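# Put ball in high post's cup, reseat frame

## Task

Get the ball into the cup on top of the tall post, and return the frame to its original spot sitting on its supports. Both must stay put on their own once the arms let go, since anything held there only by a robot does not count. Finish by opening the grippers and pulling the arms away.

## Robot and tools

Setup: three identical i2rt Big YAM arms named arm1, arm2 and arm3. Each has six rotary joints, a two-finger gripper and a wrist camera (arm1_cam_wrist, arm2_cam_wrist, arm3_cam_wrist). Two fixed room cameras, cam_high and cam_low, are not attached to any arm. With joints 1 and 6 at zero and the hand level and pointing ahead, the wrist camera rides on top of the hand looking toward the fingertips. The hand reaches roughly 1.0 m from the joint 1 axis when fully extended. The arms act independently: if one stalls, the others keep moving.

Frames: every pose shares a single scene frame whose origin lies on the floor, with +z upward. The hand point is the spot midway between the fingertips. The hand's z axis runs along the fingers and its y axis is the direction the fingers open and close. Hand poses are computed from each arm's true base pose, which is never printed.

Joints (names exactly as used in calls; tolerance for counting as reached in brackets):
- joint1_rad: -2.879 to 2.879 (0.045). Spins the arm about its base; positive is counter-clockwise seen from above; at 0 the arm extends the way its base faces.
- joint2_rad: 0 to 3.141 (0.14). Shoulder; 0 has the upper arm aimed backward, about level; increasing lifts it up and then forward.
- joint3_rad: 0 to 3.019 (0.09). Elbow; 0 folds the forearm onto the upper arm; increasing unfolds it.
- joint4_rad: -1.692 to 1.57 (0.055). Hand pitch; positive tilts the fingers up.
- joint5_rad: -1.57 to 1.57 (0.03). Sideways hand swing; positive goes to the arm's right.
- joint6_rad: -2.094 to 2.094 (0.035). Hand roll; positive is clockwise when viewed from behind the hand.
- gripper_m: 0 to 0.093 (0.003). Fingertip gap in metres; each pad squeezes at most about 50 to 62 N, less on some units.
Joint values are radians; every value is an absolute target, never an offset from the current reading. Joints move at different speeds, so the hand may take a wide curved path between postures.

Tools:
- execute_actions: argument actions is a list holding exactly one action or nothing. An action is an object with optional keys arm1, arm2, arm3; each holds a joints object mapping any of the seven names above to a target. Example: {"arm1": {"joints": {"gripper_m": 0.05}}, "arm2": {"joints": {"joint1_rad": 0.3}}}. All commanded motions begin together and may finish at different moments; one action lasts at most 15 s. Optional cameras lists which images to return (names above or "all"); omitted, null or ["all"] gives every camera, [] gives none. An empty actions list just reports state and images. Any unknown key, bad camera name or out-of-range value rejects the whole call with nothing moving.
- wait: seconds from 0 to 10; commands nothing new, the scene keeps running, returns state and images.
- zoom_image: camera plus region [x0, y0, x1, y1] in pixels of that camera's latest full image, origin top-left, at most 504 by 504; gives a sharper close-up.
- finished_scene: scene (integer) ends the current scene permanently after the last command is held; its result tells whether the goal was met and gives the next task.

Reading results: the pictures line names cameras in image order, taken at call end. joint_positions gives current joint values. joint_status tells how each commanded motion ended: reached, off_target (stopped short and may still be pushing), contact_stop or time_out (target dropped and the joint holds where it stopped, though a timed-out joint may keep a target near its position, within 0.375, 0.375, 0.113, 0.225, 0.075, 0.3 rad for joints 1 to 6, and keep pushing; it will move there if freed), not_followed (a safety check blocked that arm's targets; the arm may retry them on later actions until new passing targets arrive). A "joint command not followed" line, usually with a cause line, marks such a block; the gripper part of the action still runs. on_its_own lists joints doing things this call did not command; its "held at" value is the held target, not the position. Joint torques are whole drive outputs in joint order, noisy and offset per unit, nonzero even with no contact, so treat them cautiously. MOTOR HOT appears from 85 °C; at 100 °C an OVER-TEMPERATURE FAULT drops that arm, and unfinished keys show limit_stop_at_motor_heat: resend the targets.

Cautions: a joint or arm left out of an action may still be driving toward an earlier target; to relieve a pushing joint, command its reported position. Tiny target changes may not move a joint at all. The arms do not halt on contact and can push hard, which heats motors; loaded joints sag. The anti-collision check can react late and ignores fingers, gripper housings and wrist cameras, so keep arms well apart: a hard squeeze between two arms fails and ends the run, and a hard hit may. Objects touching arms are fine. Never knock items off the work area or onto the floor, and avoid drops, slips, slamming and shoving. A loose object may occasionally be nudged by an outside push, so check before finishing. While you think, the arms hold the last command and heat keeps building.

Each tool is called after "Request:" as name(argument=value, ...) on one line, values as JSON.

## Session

Request:
execute_actions(actions=[])

Scene clock: 0.00 s.
Joint torques (N m, as the arm reports them, + toward a larger angle): no reading
Motor temperatures (°C, as the motors report them): arm1=[26 28 27 24 22 23] | arm2=[23 26 29 25 24 26] | arm3=[24 28 25 25 26 24]
arm1.joint_positions: joint1_rad=-0.257 joint2_rad=+0.553 joint3_rad=+1.385 joint4_rad=-1.416 joint5_rad=-0.233 joint6_rad=+0.092 gripper_m=+0.094
arm1.joint_status: not commanded
arm1.hand: x=+1.2474 y=+0.0157 z=+1.3367 quat_wxyz=(+0.048, +0.872, -0.116, -0.474) (m; scene frame)
arm2.joint_positions: joint1_rad=+0.192 joint2_rad=+0.616 joint3_rad=+1.420 joint4_rad=-1.273 joint5_rad=-0.135 joint6_rad=+0.461 gripper_m=+0.094
arm2.joint_status: not commanded
arm2.hand: x=-0.5491 y=+1.0973 z=+1.3885 quat_wxyz=(-0.523, -0.486, -0.699, +0.044) (m; scene frame)
arm3.joint_positions: joint1_rad=+0.353 joint2_rad=+0.658 joint3_rad=+1.337 joint4_rad=-1.272 joint5_rad=-0.049 joint6_rad=+0.284 gripper_m=+0.095
arm3.joint_status: not commanded
arm3.hand: x=-0.6957 y=-0.9953 z=+1.3070 quat_wxyz=(-0.296, +0.484, -0.737, -0.368) (m; scene frame)
pictures: arm1_cam_wrist, arm2_cam_wrist, arm3_cam_wrist, cam_high, cam_low
Images, in order (width x height): arm1_cam_wrist 504x504, arm2_cam_wrist 504x504, arm3_cam_wrist 504x504, cam_high 504x504, cam_low 504x504.

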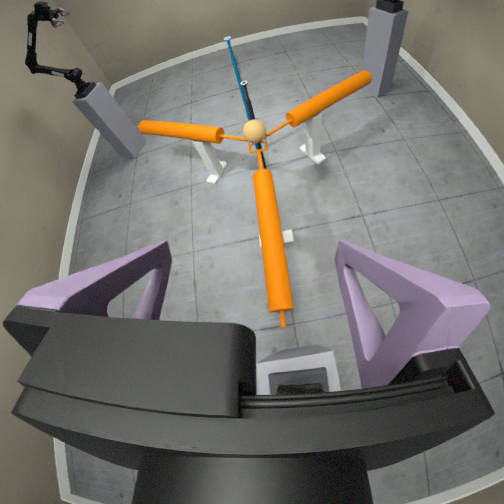

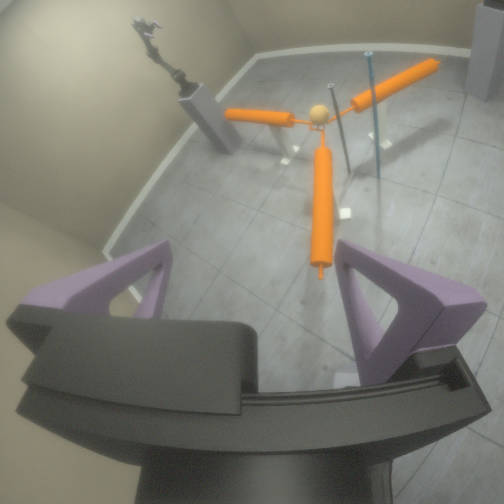

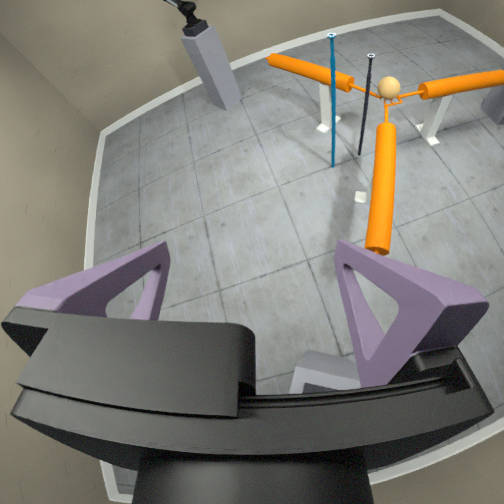

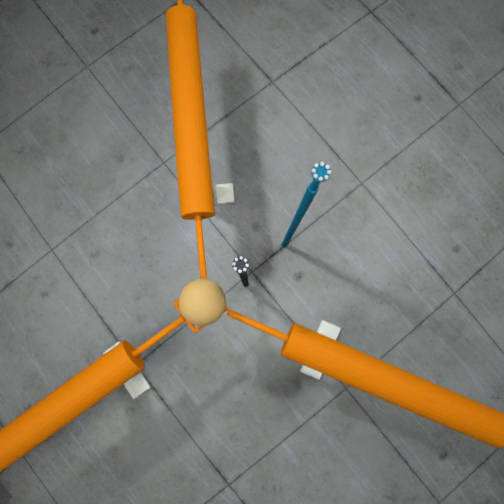

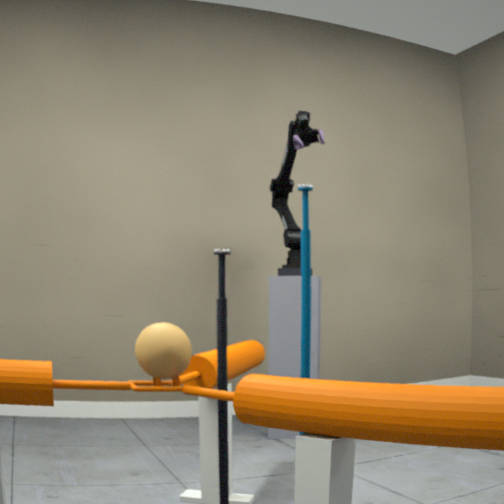

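Request:
execute_actions(actions=[{"arm1":{"joints":{"joint1_rad":0.31,"joint2_rad":1.7,"joint3_rad":0.335,"joint4_rad":0.31,"joint5_rad":0,"joint6_rad":0.37}},"arm2":{"joints":{"joint1_rad":0.445,"joint2_rad":2.05,"joint3_rad":1.42,"joint4_rad":-0.545,"joint5_rad":0,"joint6_rad":0.545}},"arm3":{"joints":{"joint1_rad":-0.225,"joint2_rad":1.95,"joint3_rad":1.29,"joint4_rad":-0.535,"joint5_rad":0,"joint6_rad":-0.14}}}], cameras=[])

Request:
execute_actions(actions=[{"arm1":{"joints":{"joint2_rad":2.1}},"arm2":{"joints":{"joint2_rad":2.38}},"arm3":{"joints":{"joint2_rad":2.27}}}], cameras=["arm1_cam_wrist","arm2_cam_wrist","arm3_cam_wrist"])

Scene clock: 27.93 s.
Joint torques (N m, as the arm reports them, + toward a larger angle): arm1=[-0.98 -9.22  3.17  1.65  0.15  0.08] | arm2=[  1.29 -18.1    8.15   1.55   0.26   0.22] | arm3=[  0.21 -20.41  10.45   1.87   0.14  -0.15]
Motor temperatures (°C, as the motors report them): arm1=[26 27 29 24 22 23] | arm2=[23 26 32 26 24 26] | arm3=[24 28 28 25 26 24]
arm1.joint_positions: joint1_rad=+0.307 joint2_rad=+1.697 joint3_rad=+0.338 joint4_rad=+0.296 joint5_rad=-0.002 joint6_rad=+0.354 gripper_m=+0.094
arm1.joint_status: all done
arm1.hand: x=+1.1258 y=-0.0859 z=+0.7071 quat_wxyz=(+0.073, +0.969, -0.044, -0.234) (m; scene frame)
arm2.joint_positions: joint1_rad=+0.443 joint2_rad=+2.036 joint3_rad=+1.420 joint4_rad=-0.557 joint5_rad=-0.003 joint6_rad=+0.532 gripper_m=+0.094
arm2.joint_status: all done
arm2.hand: x=-0.1771 y=+0.8889 z=+0.8090 quat_wxyz=(-0.196, -0.521, -0.831, +0.006) (m; scene frame)
arm3.joint_positions: joint1_rad=-0.232 joint2_rad=+1.941 joint3_rad=+1.278 joint4_rad=-0.552 joint5_rad=-0.002 joint6_rad=-0.126 gripper_m=+0.095
arm3.joint_status: all done
arm3.hand: x=-0.3155 y=-0.8055 z=+0.7851 quat_wxyz=(-0.169, +0.454, -0.872, -0.063) (m; scene frame)
pictures: none
No camera images: the call's "cameras" was empty. Leave "cameras" out to get every camera's image.

Scene clock: 29.23 s.
Joint torques (N m, as the arm reports them, + toward a larger angle): arm1=[ -1.   -10.07  -1.6    0.93   0.15   0.09] | arm2=[  1.24 -20.3    6.38   0.55   0.25   0.24] | arm3=[  0.31 -23.29   7.62   0.81   0.13  -0.14]
Motor temperatures (°C, as the motors report them): arm1=[26 27 29 24 22 23] | arm2=[23 26 32 26 24 26] | arm3=[24 28 28 25 26 24]
arm1.joint_positions: joint1_rad=+0.307 joint2_rad=+2.099 joint3_rad=+0.338 joint4_rad=+0.302 joint5_rad=-0.002 joint6_rad=+0.355 gripper_m=+0.094
arm1.joint_status: all done
arm1.hand: x=+1.2334 y=-0.0566 z=+0.6033 quat_wxyz=(+0.013, +0.998, -0.047, -0.048) (m; scene frame)
arm2.joint_positions: joint1_rad=+0.443 joint2_rad=+2.388 joint3_rad=+1.410 joint4_rad=-0.547 joint5_rad=-0.003 joint6_rad=+0.533 gripper_m=+0.094
arm2.joint_status: all done
arm2.hand: x=-0.2531 y=+0.9386 z=+0.5961 quat_wxyz=(-0.022, -0.532, -0.846, +0.002) (m; scene frame)
arm3.joint_positions: joint1_rad=-0.232 joint2_rad=+2.281 joint3_rad=+1.274 joint4_rad=-0.543 joint5_rad=-0.002 joint6_rad=-0.126 gripper_m=+0.095
arm3.joint_status: all done
arm3.hand: x=-0.3679 y=-0.8634 z=+0.5959 quat_wxyz=(-0.013, +0.462, -0.887, -0.005) (m; scene frame)
pictures: arm1_cam_wrist, arm2_cam_wrist, arm3_cam_wrist
Images, in order (width x height): arm1_cam_wrist 504x504, arm2_cam_wrist 504x504, arm3_cam_wrist 504x504.

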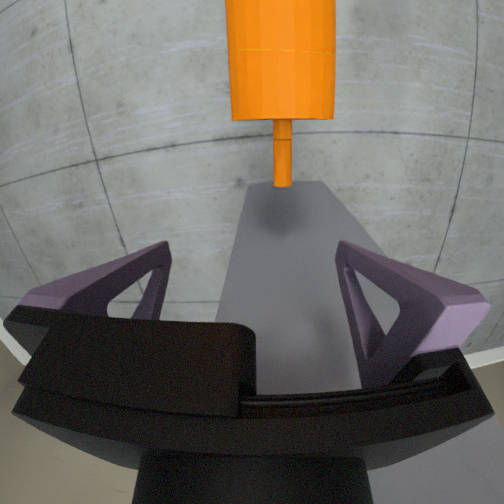

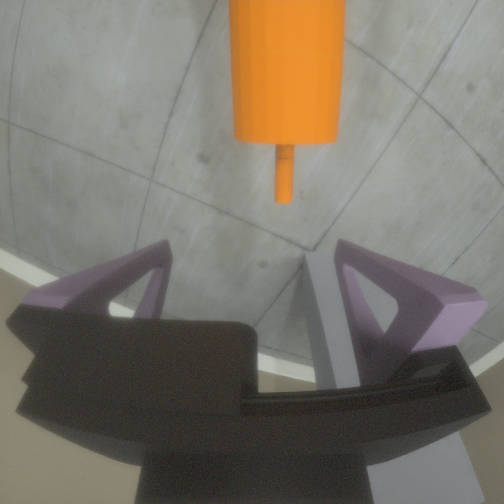

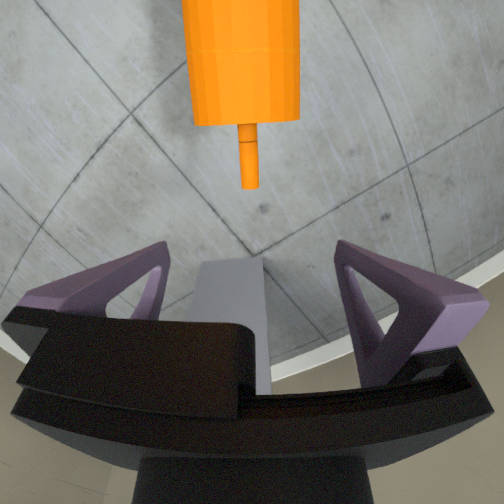

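Request:
execute_actions(actions=[{"arm1":{"joints":{"joint1_rad":0.15,"joint2_rad":2.515,"joint3_rad":0.525,"joint4_rad":0.53,"joint6_rad":0.19}},"arm2":{"joints":{"joint1_rad":0.395,"joint2_rad":2.57,"joint3_rad":1.425,"joint4_rad":-0.36,"joint6_rad":0.475}},"arm3":{"joints":{"joint1_rad":-0.215,"joint2_rad":2.49,"joint3_rad":1.37,"joint4_rad":-0.385}}}], cameras=["arm1_cam_wrist","arm2_cam_wrist","arm3_cam_wrist"])

Scene clock: 54.70 s.
Joint torques (N m, as the arm reports them, + toward a larger angle): arm1=[ -1.45 -13.74  -4.38   0.77   0.12  -0.24] | arm2=[  1.51 -19.29   4.79   0.77   0.22  -0.03] | arm3=[  0.08 -22.77   6.06   0.93   0.13  -0.14]
Motor temperatures (°C, as the motors report them): arm1=[26 28 27 24 22 23] | arm2=[23 29 31 25 24 26] | arm3=[24 31 27 25 26 24]
arm1.joint_positions: joint1_rad=+0.152 joint2_rad=+2.521 joint3_rad=+0.536 joint4_rad=+0.521 joint5_rad=-0.001 joint6_rad=+0.206 gripper_m=+0.094
arm1.joint_status: all done
arm1.hand: x=+1.2124 y=-0.0229 z=+0.5007 quat_wxyz=(+0.004, +0.998, -0.050, -0.048) (m; scene frame)
arm2.joint_positions: joint1_rad=+0.389 joint2_rad=+2.571 joint3_rad=+1.414 joint4_rad=-0.369 joint5_rad=-0.002 joint6_rad=+0.488 gripper_m=+0.094
arm2.joint_status: all done
arm2.hand: x=-0.2931 y=+0.9295 z=+0.5012 quat_wxyz=(-0.021, -0.536, -0.844, +0.003) (m; scene frame)
arm3.joint_positions: joint1_rad=-0.222 joint2_rad=+2.487 joint3_rad=+1.359 joint4_rad=-0.396 joint5_rad=-0.002 joint6_rad=-0.126 gripper_m=+0.095
arm3.joint_status: all done
arm3.hand: x=-0.3649 y=-0.8520 z=+0.5079 quat_wxyz=(-0.026, +0.466, -0.884, -0.010) (m; scene frame)
pictures: arm1_cam_wrist, arm2_cam_wrist, arm3_cam_wrist
Images, in order (width x height): arm1_cam_wrist 504x504, arm2_cam_wrist 504x504, arm3_cam_wrist 504x504.

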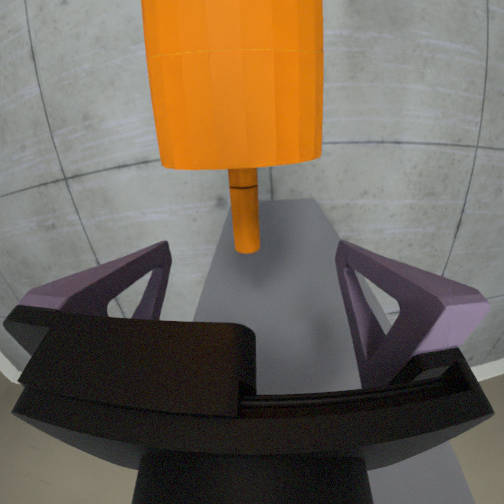

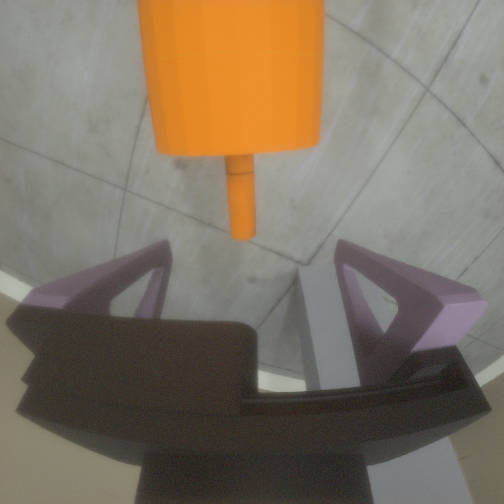

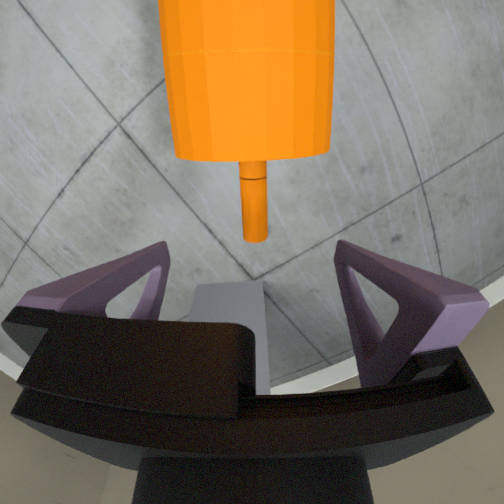

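Request:
execute_actions(actions=[{"arm1":{"joints":{"joint1_rad":0.19,"joint2_rad":2.68,"joint3_rad":0.615,"joint4_rad":0.575,"joint6_rad":0.215}},"arm2":{"joints":{"joint1_rad":0.415,"joint2_rad":2.70,"joint3_rad":1.485,"joint4_rad":-0.335,"joint6_rad":0.475}},"arm3":{"joints":{"joint2_rad":2.625,"joint3_rad":1.425,"joint4_rad":-0.36,"joint6_rad":-0.17}}}], cameras=[])

Request:
execute_actions(actions=[{"arm1":{"joints":{"joint2_rad":2.815,"joint3_rad":0.72,"joint4_rad":0.628}},"arm2":{"joints":{"joint2_rad":2.805,"joint3_rad":1.575,"joint4_rad":-0.293}},"arm3":{"joints":{"joint2_rad":2.735,"joint3_rad":1.512,"joint4_rad":-0.31}}}], cameras=["arm1_cam_wrist","arm2_cam_wrist","arm3_cam_wrist"])

Scene clock: 69.90 s.
Joint torques (N m, as the arm reports them, + toward a larger angle): arm1=[ -0.33 -13.    -4.77   0.61   0.11   0.03] | arm2=[  1.25 -17.82   4.19   0.72   0.21  -0.04] | arm3=[  0.26 -22.2    4.94   0.72   0.13  -0.16]
Motor temperatures (°C, as the motors report them): arm1=[26 28 27 24 22 23] | arm2=[23 30 30 25 24 26] | arm3=[24 32 27 25 26 24]
arm1.joint_positions: joint1_rad=+0.176 joint2_rad=+2.682 joint3_rad=+0.618 joint4_rad=+0.570 joint5_rad=-0.001 joint6_rad=+0.206 gripper_m=+0.094
arm1.joint_status: all done
arm1.hand: x=+1.2269 y=-0.0266 z=+0.4555 quat_wxyz=(+0.002, +0.999, -0.037, -0.032) (m; scene frame)
arm2.joint_positions: joint1_rad=+0.413 joint2_rad=+2.682 joint3_rad=+1.477 joint4_rad=-0.338 joint5_rad=-0.002 joint6_rad=+0.488 gripper_m=+0.094
arm2.joint_status: all done
arm2.hand: x=-0.2914 y=+0.9440 z=+0.4537 quat_wxyz=(-0.013, -0.526, -0.851, +0.002) (m; scene frame)
arm3.joint_positions: joint1_rad=-0.222 joint2_rad=+2.611 joint3_rad=+1.419 joint4_rad=-0.367 joint5_rad=-0.002 joint6_rad=-0.156 gripper_m=+0.095
arm3.joint_status: all done
arm3.hand: x=-0.3726 y=-0.8607 z=+0.4541 quat_wxyz=(-0.009, +0.479, -0.878, -0.003) (m; scene frame)
pictures: none
No camera images: the call's "cameras" was empty. Leave "cameras" out to get every camera's image.

Scene clock: 70.87 s.
Joint torques (N m, as the arm reports them, + toward a larger angle): arm1=[ -0.33 -12.36  -4.68   0.71   0.11   0.03] | arm2=[  1.28 -18.18   4.75   0.65   0.21  -0.04] | arm3=[  0.48 -21.56   5.01   0.95   0.15  -0.15]
Motor temperatures (°C, as the motors report them): arm1=[26 28 27 24 22 23] | arm2=[23 30 30 25 24 26] | arm3=[24 32 27 25 26 24]
arm1.joint_positions: joint1_rad=+0.176 joint2_rad=+2.813 joint3_rad=+0.720 joint4_rad=+0.620 joint5_rad=-0.001 joint6_rad=+0.206 gripper_m=+0.094
arm1.joint_status: all done
arm1.hand: x=+1.2204 y=-0.0271 z=+0.4120 quat_wxyz=(+0.004, +0.998, -0.037, -0.043) (m; scene frame)
arm2.joint_positions: joint1_rad=+0.413 joint2_rad=+2.778 joint3_rad=+1.561 joint4_rad=-0.298 joint5_rad=-0.002 joint6_rad=+0.488 gripper_m=+0.094
arm2.joint_status: all done
arm2.hand: x=-0.2827 y=+0.9376 z=+0.4161 quat_wxyz=(-0.027, -0.525, -0.850, +0.003) (m; scene frame)
arm3.joint_positions: joint1_rad=-0.222 joint2_rad=+2.712 joint3_rad=+1.504 joint4_rad=-0.319 joint5_rad=-0.002 joint6_rad=-0.156 gripper_m=+0.095
arm3.joint_status: all done
arm3.hand: x=-0.3629 y=-0.8500 z=+0.4155 quat_wxyz=(-0.024, +0.479, -0.877, -0.009) (m; scene frame)
pictures: arm1_cam_wrist, arm2_cam_wrist, arm3_cam_wrist
Images, in order (width x height): arm1_cam_wrist 504x504, arm2_cam_wrist 504x504, arm3_cam_wrist 504x504.

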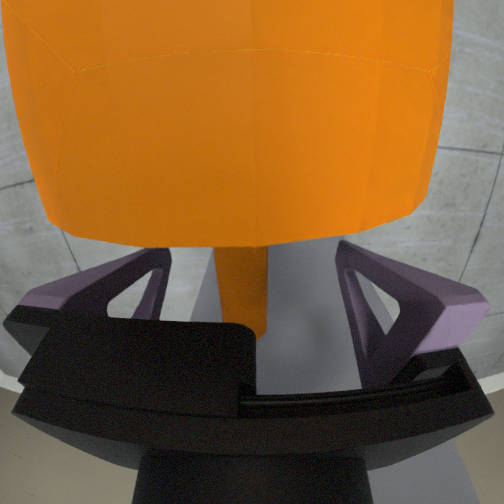

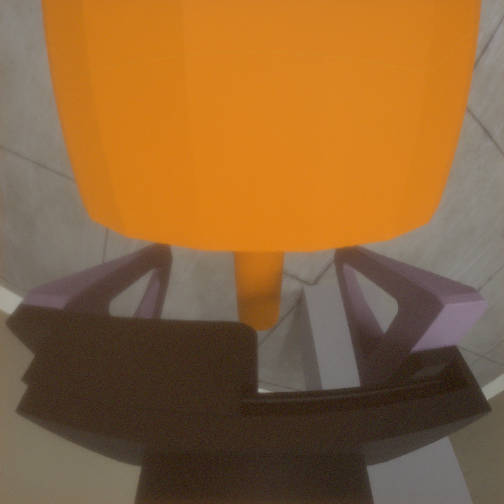

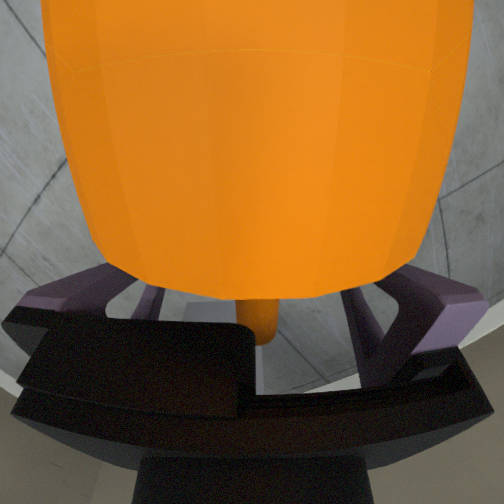

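Request:
execute_actions(actions=[{"arm1":{"joints":{"joint1_rad":0.21,"joint4_rad":0.65,"joint6_rad":0.235}},"arm2":{"joints":{"joint1_rad":0.40,"joint2_rad":2.82,"joint3_rad":1.585}},"arm3":{"joints":{"joint2_rad":2.755,"joint4_rad":-0.345}}}], cameras=[])

Request:
execute_actions(actions=[{"arm1":{"joints":{"gripper_m":0}},"arm2":{"joints":{"gripper_m":0}},"arm3":{"joints":{"gripper_m":0}}}])

Scene clock: 77.07 s.
Joint torques (N m, as the arm reports them, + toward a larger angle): arm1=[ -0.26 -12.98  -4.51   0.89   0.11   0.07] | arm2=[  0.65 -16.81   5.5    0.62   0.22  -0.03] | arm3=[  0.19 -20.49   4.78  -0.1    0.13  -0.14]
Motor temperatures (°C, as the motors report them): arm1=[26 28 27 24 22 23] | arm2=[23 30 30 25 24 26] | arm3=[24 32 27 25 26 24]
arm1.joint_positions: joint1_rad=+0.196 joint2_rad=+2.813 joint3_rad=+0.720 joint4_rad=+0.639 joint5_rad=-0.001 joint6_rad=+0.219 gripper_m=+0.094
arm1.joint_status: all done
arm1.hand: x=+1.2165 y=-0.0323 z=+0.4124 quat_wxyz=(+0.007, +0.998, -0.034, -0.052) (m; scene frame)
arm2.joint_positions: joint1_rad=+0.406 joint2_rad=+2.780 joint3_rad=+1.561 joint4_rad=-0.298 joint5_rad=-0.002 joint6_rad=+0.488 gripper_m=+0.094
arm2.joint_status: all done
arm2.hand: x=-0.2855 y=+0.9348 z=+0.4155 quat_wxyz=(-0.026, -0.529, -0.848, +0.003) (m; scene frame)
arm3.joint_positions: joint1_rad=-0.222 joint2_rad=+2.720 joint3_rad=+1.504 joint4_rad=-0.332 joint5_rad=-0.002 joint6_rad=-0.156 gripper_m=+0.095
arm3.joint_status: all done
arm3.hand: x=-0.3677 y=-0.8554 z=+0.4110 quat_wxyz=(-0.015, +0.479, -0.878, -0.005) (m; scene frame)
pictures: none
No camera images: the call's "cameras" was empty. Leave "cameras" out to get every camera's image.

Scene clock: 77.80 s.
Joint torques (N m, as the arm reports them, + toward a larger angle): arm1=[ -0.33 -12.99  -4.51   0.84   0.08   0.14] | arm2=[  0.56 -16.77   5.34   0.68   0.35   0.07] | arm3=[  0.42 -20.78   4.87   0.03  -0.03  -0.11]
Motor temperatures (°C, as the motors report them): arm1=[26 28 27 24 22 23] | arm2=[23 30 30 25 24 26] | arm3=[24 32 27 25 26 24]
arm1.joint_positions: joint1_rad=+0.197 joint2_rad=+2.813 joint3_rad=+0.720 joint4_rad=+0.640 joint5_rad=+0.000 joint6_rad=+0.214 gripper_m=+0.017
arm1.joint_status: gripper_m off_target (ended at +0.017, target +0.000)
arm1.hand: x=+1.2162 y=-0.0324 z=+0.4125 quat_wxyz=(+0.006, +0.998, -0.031, -0.053) (m; scene frame)
arm2.joint_positions: joint1_rad=+0.407 joint2_rad=+2.780 joint3_rad=+1.561 joint4_rad=-0.297 joint5_rad=-0.005 joint6_rad=+0.479 gripper_m=+0.017
arm2.joint_status: gripper_m off_target (ended at +0.017, target +0.000)
arm2.hand: x=-0.2845 y=+0.9358 z=+0.4152 quat_wxyz=(-0.027, -0.524, -0.851, +0.002) (m; scene frame)
arm3.joint_positions: joint1_rad=-0.223 joint2_rad=+2.720 joint3_rad=+1.504 joint4_rad=-0.333 joint5_rad=+0.003 joint6_rad=-0.160 gripper_m=+0.017
arm3.joint_status: gripper_m off_target (ended at +0.017, target +0.000)
arm3.hand: x=-0.3672 y=-0.8565 z=+0.4108 quat_wxyz=(-0.015, +0.480, -0.877, -0.003) (m; scene frame)
pictures: arm1_cam_wrist, arm2_cam_wrist, arm3_cam_wrist, cam_high, cam_low
Images, in order (width x height): arm1_cam_wrist 504x504, arm2_cam_wrist 504x504, arm3_cam_wrist 504x504, cam_high 504x504, cam_low 504x504.

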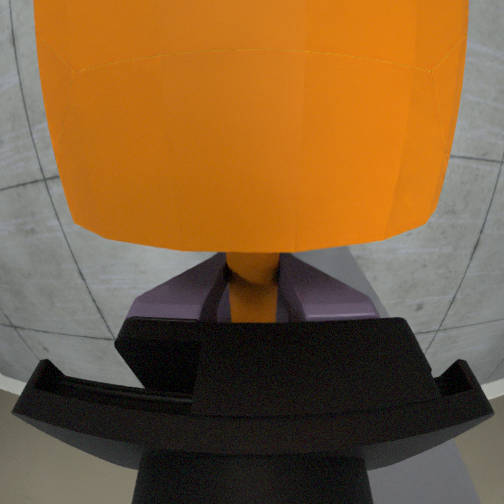

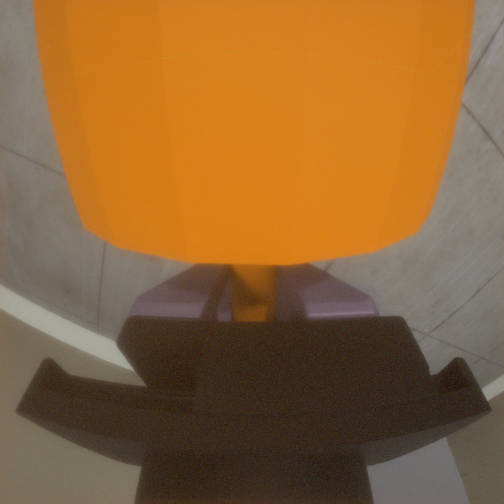

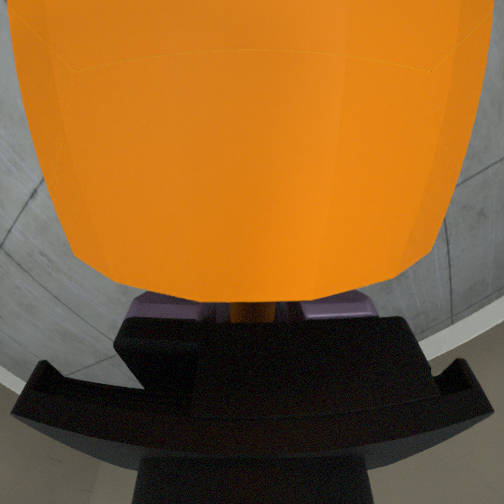

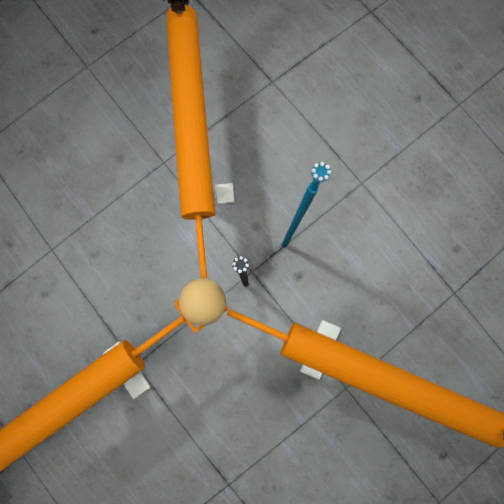

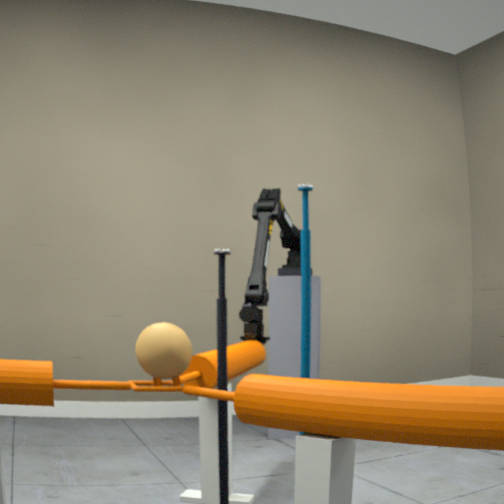

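Request:
execute_actions(actions=[{"arm1":{"joints":{"joint1_rad":0.2,"joint2_rad":2.615,"joint3_rad":0.58,"joint4_rad":0.581,"joint6_rad":0.214}},"arm2":{"joints":{"joint1_rad":0.407,"joint2_rad":2.63,"joint3_rad":1.465,"joint4_rad":-0.335,"joint6_rad":0.479}},"arm3":{"joints":{"joint1_rad":-0.223,"joint2_rad":2.553,"joint3_rad":1.412,"joint4_rad":-0.392,"joint6_rad":-0.16}}}], cameras=["cam_low"])

Request:
execute_actions(actions=[{"arm1":{"joints":{"joint2_rad":2.35,"joint3_rad":0.447,"joint4_rad":0.452}},"arm2":{"joints":{"joint2_rad":2.465,"joint3_rad":1.37,"joint4_rad":-0.407}},"arm3":{"joints":{"joint2_rad":2.39,"joint3_rad":1.332,"joint4_rad":-0.476}}}], cameras=[])

Request:
execute_actions(actions=[{"arm1":{"joints":{"joint2_rad":1.655,"joint3_rad":0.318,"joint4_rad":-0.108}},"arm2":{"joints":{"joint2_rad":2.155,"joint3_rad":1.28,"joint4_rad":-0.626}},"arm3":{"joints":{"joint2_rad":2.092,"joint3_rad":1.27,"joint4_rad":-0.716}}}], cameras=["cam_low"])

Request:
execute_actions(actions=[{"arm1":{"joints":{"joint2_rad":1.072,"joint3_rad":0.455,"joint4_rad":-0.815}},"arm2":{"joints":{"joint2_rad":1.908,"joint3_rad":1.355,"joint4_rad":-0.922}},"arm3":{"joints":{"joint2_rad":1.863,"joint3_rad":1.365,"joint4_rad":-1.022}}}], cameras=["cam_high","cam_low"])

Scene clock: 109.57 s.
Joint torques (N m, as the arm reports them, + toward a larger angle): arm1=[ -1.51 -14.11  -5.58   0.52   0.06  -0.03] | arm2=[  1.21 -21.51   3.2    0.02   0.08   0.12] | arm3=[ -0.65 -25.9    5.07  -0.24   0.02  -0.07]
Motor temperatures (°C, as the motors report them): arm1=[26 28 27 24 22 23] | arm2=[23 30 30 25 24 26] | arm3=[24 32 26 25 26 24]
arm1.joint_positions: joint1_rad=+0.197 joint2_rad=+2.631 joint3_rad=+0.600 joint4_rad=+0.579 joint5_rad=+0.000 joint6_rad=+0.211 gripper_m=+0.017
arm1.joint_status: all done
arm1.hand: x=+1.2118 y=-0.0335 z=+0.4692 quat_wxyz=(+0.006, +0.998, -0.030, -0.053) (m; scene frame)
arm2.joint_positions: joint1_rad=+0.403 joint2_rad=+2.662 joint3_rad=+1.469 joint4_rad=-0.322 joint5_rad=+0.001 joint6_rad=+0.474 gripper_m=+0.017
arm2.joint_status: all done
arm2.hand: x=-0.2876 y=+0.9342 z=+0.4629 quat_wxyz=(-0.026, -0.524, -0.851, +0.005) (m; scene frame)
arm3.joint_positions: joint1_rad=-0.218 joint2_rad=+2.583 joint3_rad=+1.407 joint4_rad=-0.374 joint5_rad=+0.002 joint6_rad=-0.154 gripper_m=+0.017
arm3.joint_status: all done
arm3.hand: x=-0.3712 y=-0.8568 z=+0.4666 quat_wxyz=(-0.014, +0.480, -0.877, -0.003) (m; scene frame)
pictures: cam_low
Images, in order (width x height): cam_low 504x504.

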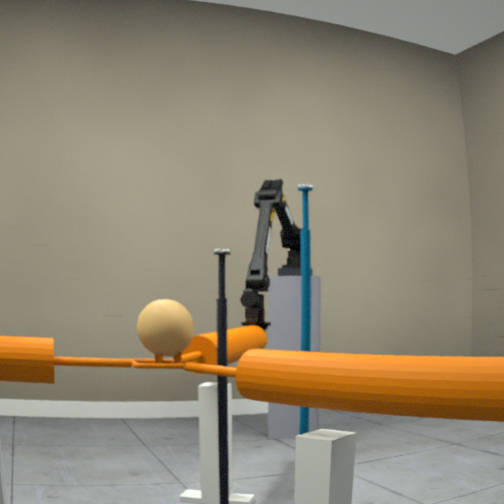

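Scene clock: 110.53 s.
Joint torques (N m, as the arm reports them, + toward a larger angle): arm1=[ -1.04 -13.25  -3.78   0.18   0.11  -0.03] | arm2=[  0.72 -20.82   4.06   0.09   0.15   0.12] | arm3=[ -0.62 -24.84   5.87  -0.13   0.01  -0.09]
Motor temperatures (°C, as the motors report them): arm1=[26 28 27 24 22 23] | arm2=[23 30 30 25 24 26] | arm3=[24 32 26 25 26 24]
arm1.joint_positions: joint1_rad=+0.197 joint2_rad=+2.365 joint3_rad=+0.458 joint4_rad=+0.458 joint5_rad=-0.001 joint6_rad=+0.211 gripper_m=+0.017
arm1.joint_status: all done
arm1.hand: x=+1.2124 y=-0.0341 z=+0.5420 quat_wxyz=(+0.007, +0.998, -0.030, -0.054) (m; scene frame)
arm2.joint_positions: joint1_rad=+0.405 joint2_rad=+2.490 joint3_rad=+1.373 joint4_rad=-0.399 joint5_rad=+0.001 joint6_rad=+0.476 gripper_m=+0.017
arm2.joint_status: all done
arm2.hand: x=-0.2857 y=+0.9343 z=+0.5360 quat_wxyz=(-0.026, -0.524, -0.851, +0.005) (m; scene frame)
arm3.joint_positions: joint1_rad=-0.219 joint2_rad=+2.414 joint3_rad=+1.326 joint4_rad=-0.460 joint5_rad=+0.002 joint6_rad=-0.154 gripper_m=+0.017
arm3.joint_status: all done
arm3.hand: x=-0.3698 y=-0.8560 z=+0.5392 quat_wxyz=(-0.015, +0.480, -0.877, -0.004) (m; scene frame)
pictures: none
No camera images: the call's "cameras" was empty. Leave "cameras" out to get every camera's image.

Scene clock: 111.83 s.
Joint torques (N m, as the arm reports them, + toward a larger angle): arm1=[ -1.01 -10.28   1.91   0.23   0.15  -0.03] | arm2=[  1.69 -18.86   5.62   0.61   0.12   0.16] | arm3=[ -0.49 -22.66   7.48   0.23   0.01  -0.04]
Motor temperatures (°C, as the motors report them): arm1=[26 28 27 24 22 23] | arm2=[23 30 30 25 24 26] | arm3=[24 32 26 25 26 24]
arm1.joint_positions: joint1_rad=+0.197 joint2_rad=+1.677 joint3_rad=+0.328 joint4_rad=-0.103 joint5_rad=-0.002 joint6_rad=+0.211 gripper_m=+0.017
arm1.joint_status: all done
arm1.hand: x=+1.2113 y=-0.0354 z=+0.6825 quat_wxyz=(+0.007, +0.998, -0.029, -0.053) (m; scene frame)
arm2.joint_positions: joint1_rad=+0.404 joint2_rad=+2.170 joint3_rad=+1.285 joint4_rad=-0.630 joint5_rad=+0.001 joint6_rad=+0.476 gripper_m=+0.017
arm2.joint_status: all done
arm2.hand: x=-0.2836 y=+0.9330 z=+0.6824 quat_wxyz=(-0.027, -0.524, -0.851, +0.005) (m; scene frame)
arm3.joint_positions: joint1_rad=-0.221 joint2_rad=+2.107 joint3_rad=+1.269 joint4_rad=-0.709 joint5_rad=+0.002 joint6_rad=-0.157 gripper_m=+0.017
arm3.joint_status: all done
arm3.hand: x=-0.3684 y=-0.8560 z=+0.6830 quat_wxyz=(-0.015, +0.480, -0.877, -0.004) (m; scene frame)
pictures: cam_low
Images, in order (width x height): cam_low 504x504.

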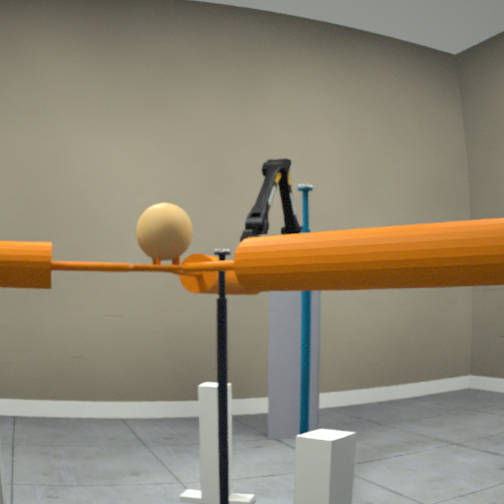

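Scene clock: 113.13 s.
Joint torques (N m, as the arm reports them, + toward a larger angle): arm1=[-0.97 -5.46 10.67 -1.57 -0.03 -0.03] | arm2=[  1.61 -17.22  11.44  -0.19   0.02   0.23] | arm3=[ -0.82 -21.54  12.15  -0.11   0.    -0.09]
Motor temperatures (°C, as the motors report them): arm1=[26 28 27 24 22 23] | arm2=[23 30 31 25 24 26] | arm3=[24 32 26 25 26 24]
arm1.joint_positions: joint1_rad=+0.197 joint2_rad=+1.082 joint3_rad=+0.434 joint4_rad=-0.763 joint5_rad=+0.003 joint6_rad=+0.211 gripper_m=+0.017
arm1.joint_status: all done
arm1.hand: x=+1.2048 y=-0.0364 z=+0.8227 quat_wxyz=(+0.008, +0.997, -0.030, -0.073) (m; scene frame)
arm2.joint_positions: joint1_rad=+0.396 joint2_rad=+1.913 joint3_rad=+1.312 joint4_rad=-0.903 joint5_rad=+0.003 joint6_rad=+0.469 gripper_m=+0.017
arm2.joint_status: all done
arm2.hand: x=-0.2881 y=+0.9316 z=+0.8214 quat_wxyz=(-0.031, -0.525, -0.851, +0.007) (m; scene frame)
arm3.joint_positions: joint1_rad=-0.217 joint2_rad=+1.875 joint3_rad=+1.334 joint4_rad=-1.009 joint5_rad=+0.002 joint6_rad=-0.152 gripper_m=+0.017
arm3.joint_status: all done
arm3.hand: x=-0.3724 y=-0.8566 z=+0.8207 quat_wxyz=(-0.014, +0.480, -0.877, -0.004) (m; scene frame)
pictures: cam_high, cam_low
Images, in order (width x height): cam_high 504x504, cam_low 504x504.

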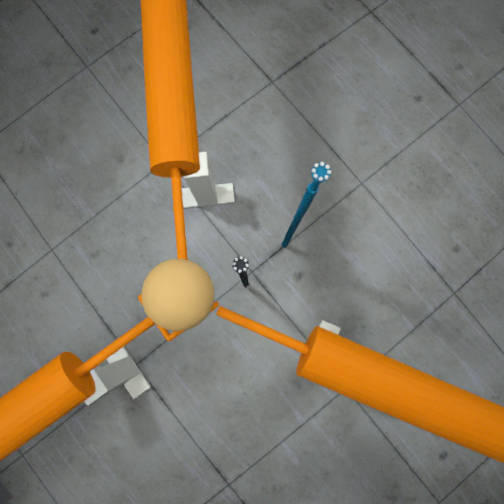

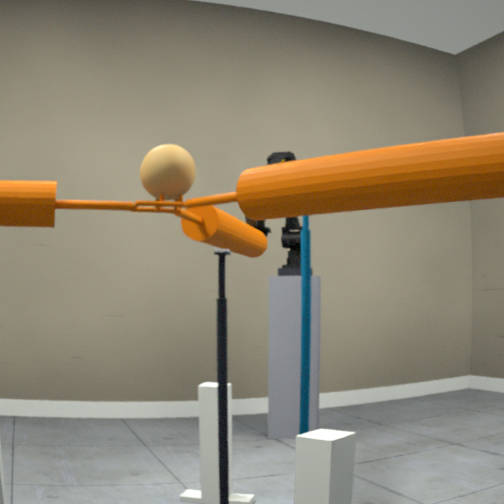

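Request:
execute_actions(actions=[{"arm1":{"joints":{"joint1_rad":0.135,"joint2_rad":1.255,"joint3_rad":0.935,"joint4_rad":-1.1,"joint6_rad":0.145}},"arm2":{"joints":{"joint1_rad":0.245,"joint2_rad":1.558,"joint3_rad":1.162,"joint4_rad":-1.112,"joint6_rad":0.307}},"arm3":{"joints":{"joint1_rad":-0.03,"joint2_rad":1.563,"joint3_rad":1.26,"joint4_rad":-1.232,"joint6_rad":0.045}}}], cameras=["cam_high"])

Request:
execute_actions(actions=[{"arm1":{"joints":{"joint1_rad":0.113,"joint2_rad":1.612,"joint3_rad":1.32,"joint4_rad":-1.12,"joint6_rad":0.123}},"arm2":{"joints":{"joint1_rad":-0.027,"joint2_rad":1.347,"joint3_rad":0.93,"joint4_rad":-1.09,"joint6_rad":0.035}},"arm3":{"joints":{"joint1_rad":0.268,"joint2_rad":1.42,"joint3_rad":1.103,"joint4_rad":-1.21,"joint6_rad":0.343}}}], cameras=["cam_high","cam_low"])

Scene clock: 122.47 s.
Joint torques (N m, as the arm reports them, + toward a larger angle): arm1=[ -2.15 -11.21  14.31  -1.38   0.15  -0.16] | arm2=[  1.62 -13.73   8.09   0.15   0.09   0.1 ] | arm3=[ -0.26 -17.48  10.48  -0.51  -0.07   0.08]
Motor temperatures (°C, as the motors report them): arm1=[26 28 29 24 22 23] | arm2=[23 30 33 25 24 26] | arm3=[24 32 28 25 26 24]
arm1.joint_positions: joint1_rad=+0.145 joint2_rad=+1.272 joint3_rad=+0.887 joint4_rad=-1.054 joint5_rad=-0.003 joint6_rad=+0.155 gripper_m=+0.017
arm1.joint_status: all done
arm1.hand: x=+1.0886 y=-0.0368 z=+0.9232 quat_wxyz=(+0.005, +0.998, -0.028, -0.060) (m; scene frame)
arm2.joint_positions: joint1_rad=+0.236 joint2_rad=+1.572 joint3_rad=+1.170 joint4_rad=-1.101 joint5_rad=+0.001 joint6_rad=+0.306 gripper_m=+0.017
arm2.joint_status: all done
arm2.hand: x=-0.4046 y=+0.9278 z=+0.9334 quat_wxyz=(-0.032, -0.524, -0.851, +0.011) (m; scene frame)
arm3.joint_positions: joint1_rad=-0.030 joint2_rad=+1.581 joint3_rad=+1.256 joint4_rad=-1.205 joint5_rad=+0.005 joint6_rad=+0.033 gripper_m=+0.017
arm3.joint_status: all done
arm3.hand: x=-0.4871 y=-0.8566 z=+0.9321 quat_wxyz=(-0.023, +0.480, -0.877, -0.009) (m; scene frame)
pictures: cam_high
Images, in order (width x height): cam_high 504x504.

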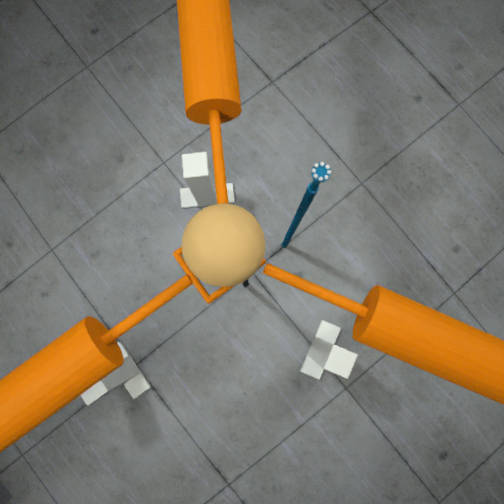

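Scene clock: 123.53 s.
Joint torques (N m, as the arm reports them, + toward a larger angle): arm1=[ -1.98 -20.55  14.78  -1.27   0.12  -0.16] | arm2=[  1.54 -12.46   8.02  -0.2    0.11   0.08] | arm3=[ -0.34 -16.95  10.44  -0.75  -0.21   0.06]
Motor temperatures (°C, as the motors report them): arm1=[26 28 29 24 22 23] | arm2=[23 30 33 25 24 26] | arm3=[24 32 28 25 26 24]
arm1.joint_positions: joint1_rad=+0.122 joint2_rad=+1.643 joint3_rad=+1.265 joint4_rad=-1.077 joint5_rad=-0.001 joint6_rad=+0.133 gripper_m=+0.017
arm1.joint_status: all done
arm1.hand: x=+0.9496 y=-0.0387 z=+0.9150 quat_wxyz=(+0.002, +0.998, -0.029, -0.053) (m; scene frame)
arm2.joint_positions: joint1_rad=-0.034 joint2_rad=+1.373 joint3_rad=+0.937 joint4_rad=-1.070 joint5_rad=+0.000 joint6_rad=+0.037 gripper_m=+0.017
arm2.joint_status: all done
arm2.hand: x=-0.5434 y=+0.9266 z=+0.9281 quat_wxyz=(-0.027, -0.524, -0.851, +0.018) (m; scene frame)
arm3.joint_positions: joint1_rad=+0.268 joint2_rad=+1.455 joint3_rad=+1.099 joint4_rad=-1.179 joint5_rad=+0.009 joint6_rad=+0.333 gripper_m=+0.017
arm3.joint_status: all done
arm3.hand: x=-0.6267 y=-0.8560 z=+0.9256 quat_wxyz=(-0.019, +0.479, -0.877, -0.011) (m; scene frame)
pictures: cam_high, cam_low
Images, in order (width x height): cam_high 504x504, cam_low 504x504.

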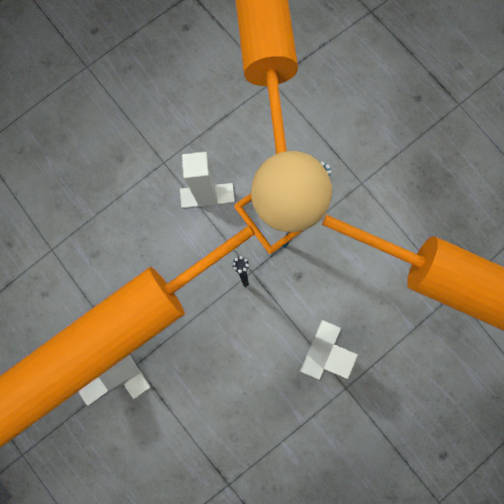

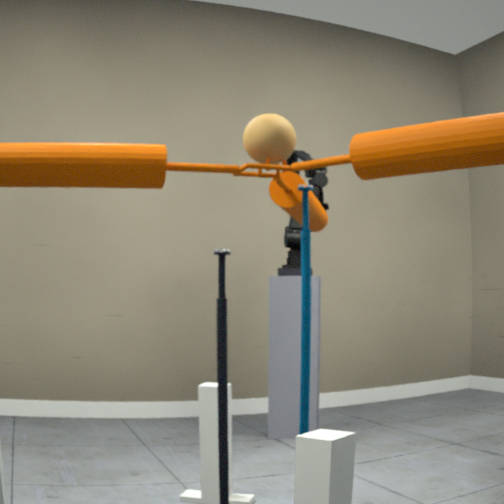

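Request:
execute_actions(actions=[{"arm1":{"joints":{"joint1_rad":0.148,"joint2_rad":1.86,"joint3_rad":1.695,"joint4_rad":-1.23,"joint6_rad":0.16}},"arm2":{"joints":{"joint1_rad":-0.292,"joint2_rad":1.30,"joint3_rad":0.895,"joint4_rad":-1.095,"joint6_rad":-0.24}},"arm3":{"joints":{"joint1_rad":0.506,"joint2_rad":1.345,"joint3_rad":1.036,"joint4_rad":-1.21,"joint6_rad":0.582}}}], cameras=["cam_high","cam_low"])

Request:
zoom_image(camera="cam_low", region=[250, 90, 370, 210])

Request:
zoom_image(camera="cam_high", region=[260, 90, 420, 250])

Scene clock: 140.30 s.
Joint torques (N m, as the arm reports them, + toward a larger angle): arm1=[ -0.82 -25.09  17.28  -0.93   0.15   0.02] | arm2=[  1.67 -11.97   8.44  -0.28   0.33  -0.02] | arm3=[ -0.16 -16.3   11.11  -0.66  -0.33   0.09]
Motor temperatures (°C, as the motors report them): arm1=[26 29 32 24 22 23] | arm2=[23 29 33 25 24 26] | arm3=[24 31 28 25 26 24]
arm1.joint_positions: joint1_rad=+0.141 joint2_rad=+1.900 joint3_rad=+1.616 joint4_rad=-1.198 joint5_rad=-0.003 joint6_rad=+0.152 gripper_m=+0.017
arm1.joint_status: all done
arm1.hand: x=+0.8545 y=-0.0575 z=+0.9102 quat_wxyz=(+0.002, +0.999, -0.028, -0.039) (m; scene frame)
arm2.joint_positions: joint1_rad=-0.297 joint2_rad=+1.339 joint3_rad=+0.896 joint4_rad=-1.076 joint5_rad=-0.007 joint6_rad=-0.229 gripper_m=+0.017
arm2.joint_status: all done
arm2.hand: x=-0.6384 y=+0.9076 z=+0.9255 quat_wxyz=(-0.020, -0.523, -0.852, +0.018) (m; scene frame)
arm3.joint_positions: joint1_rad=+0.503 joint2_rad=+1.388 joint3_rad=+1.024 joint4_rad=-1.182 joint5_rad=+0.013 joint6_rad=+0.568 gripper_m=+0.017
arm3.joint_status: all done
arm3.hand: x=-0.7223 y=-0.8735 z=+0.9229 quat_wxyz=(-0.015, +0.480, -0.877, -0.009) (m; scene frame)
pictures: cam_high, cam_low
Images, in order (width x height): cam_high 504x504, cam_low 504x504.

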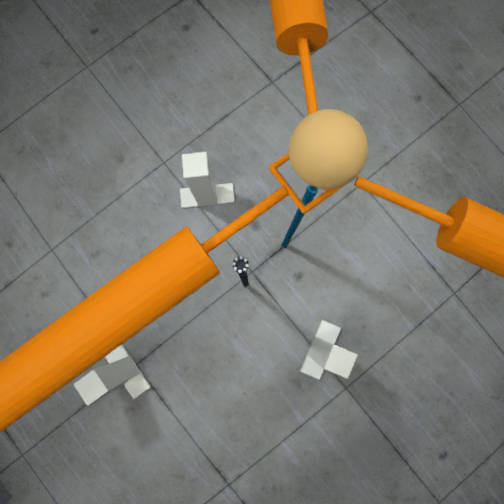

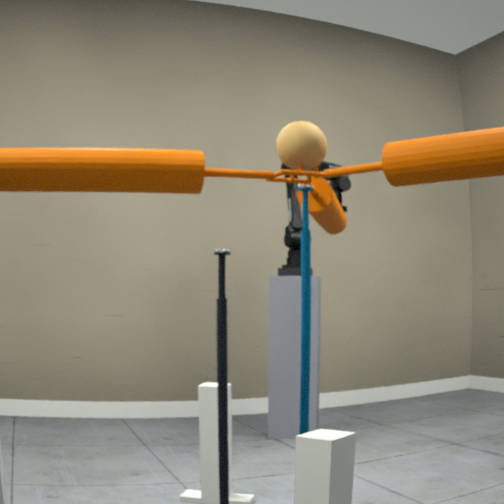

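Region (250, 90, 370, 210) of cam_low's 504x504 image, scaled by 4.200, with more detail than that image has.

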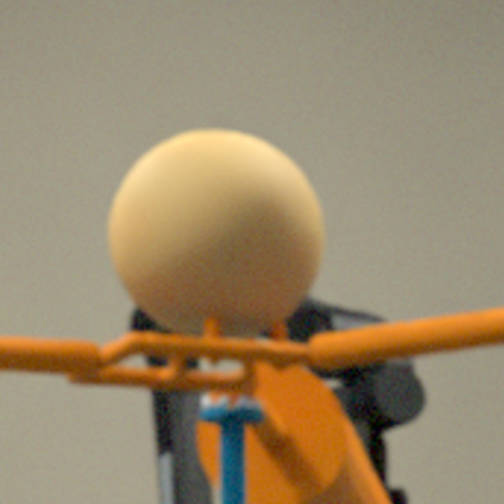

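Region (260, 90, 420, 250) of cam_high's 504x504 image, scaled by 3.150, with more detail than that image has.

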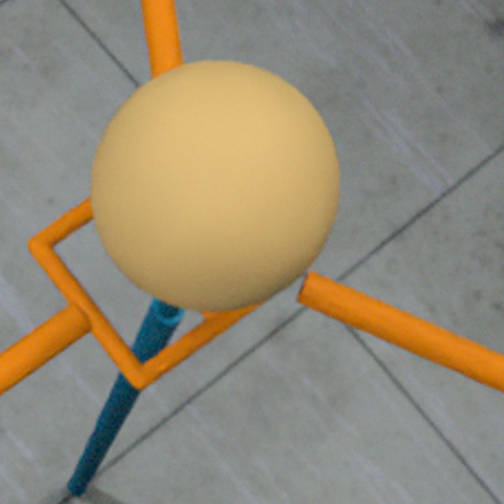

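Request:
execute_actions(actions=[{"arm1":{"joints":{"joint1_rad":0.13,"joint2_rad":1.915,"joint3_rad":1.65,"joint4_rad":-1.165,"joint6_rad":0.148}},"arm2":{"joints":{"joint1_rad":-0.315,"joint2_rad":1.35,"joint3_rad":0.835,"joint4_rad":-0.99,"joint6_rad":-0.262}},"arm3":{"joints":{"joint1_rad":0.53,"joint2_rad":1.408,"joint3_rad":0.99,"joint4_rad":-1.105,"joint6_rad":0.6}}}], cameras=["cam_high","cam_low"])

Request:
zoom_image(camera="cam_low", region=[250, 90, 370, 210])

Request:
zoom_image(camera="cam_high", region=[260, 90, 420, 250])

Scene clock: 157.37 s.
Joint torques (N m, as the arm reports them, + toward a larger angle): arm1=[ -2.09 -25.11  13.46   0.07   0.14  -0.1 ] | arm2=[ 0.84 -9.6   7.93  0.36  0.31 -0.13] | arm3=[ -0.07 -13.75  10.68   0.29  -0.24   0.06]
Motor temperatures (°C, as the motors report them): arm1=[26 30 35 24 22 23] | arm2=[23 29 33 25 24 26] | arm3=[24 31 29 25 26 24]
arm1.joint_positions: joint1_rad=+0.140 joint2_rad=+1.945 joint3_rad=+1.616 joint4_rad=-1.160 joint5_rad=-0.002 joint6_rad=+0.152 gripper_m=+0.017
arm1.joint_status: all done
arm1.hand: x=+0.8470 y=-0.0577 z=+0.8846 quat_wxyz=(+0.002, +0.999, -0.028, -0.035) (m; scene frame)
arm2.joint_positions: joint1_rad=-0.312 joint2_rad=+1.363 joint3_rad=+0.839 joint4_rad=-0.986 joint5_rad=-0.007 joint6_rad=-0.243 gripper_m=+0.017
arm2.joint_status: all done
arm2.hand: x=-0.6445 y=+0.9096 z=+0.8987 quat_wxyz=(-0.022, -0.523, -0.852, +0.022) (m; scene frame)
arm3.joint_positions: joint1_rad=+0.524 joint2_rad=+1.420 joint3_rad=+0.979 joint4_rad=-1.101 joint5_rad=+0.010 joint6_rad=+0.590 gripper_m=+0.017
arm3.joint_status: all done
arm3.hand: x=-0.7306 y=-0.8716 z=+0.8957 quat_wxyz=(-0.015, +0.479, -0.877, -0.011) (m; scene frame)
pictures: cam_high, cam_low
Images, in order (width x height): cam_high 504x504, cam_low 504x504.

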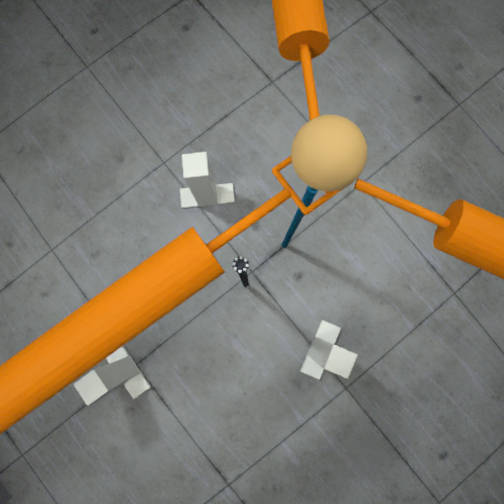

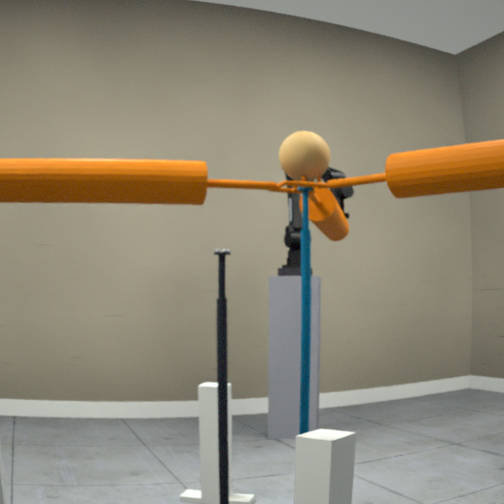

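Region (250, 90, 370, 210) of cam_low's 504x504 image, scaled by 4.200, with more detail than that image has.

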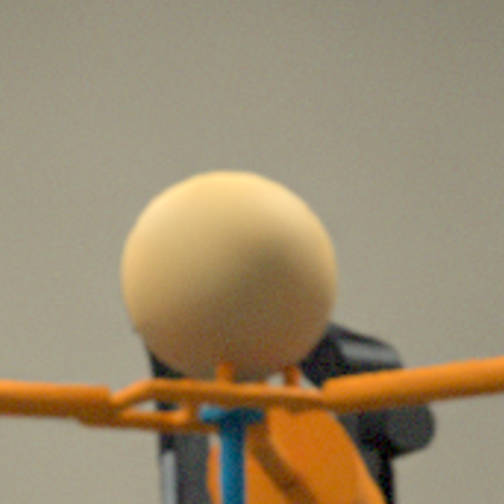

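Region (260, 90, 420, 250) of cam_high's 504x504 image, scaled by 3.150, with more detail than that image has.

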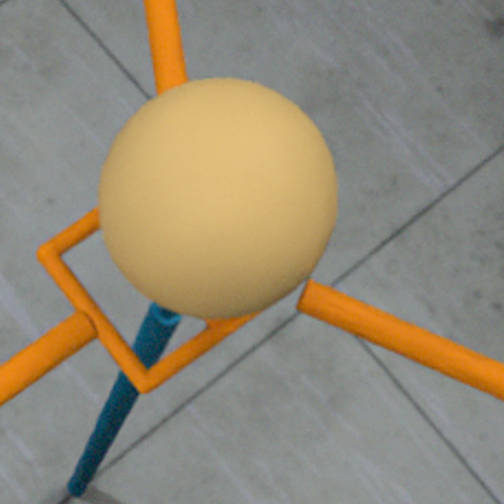

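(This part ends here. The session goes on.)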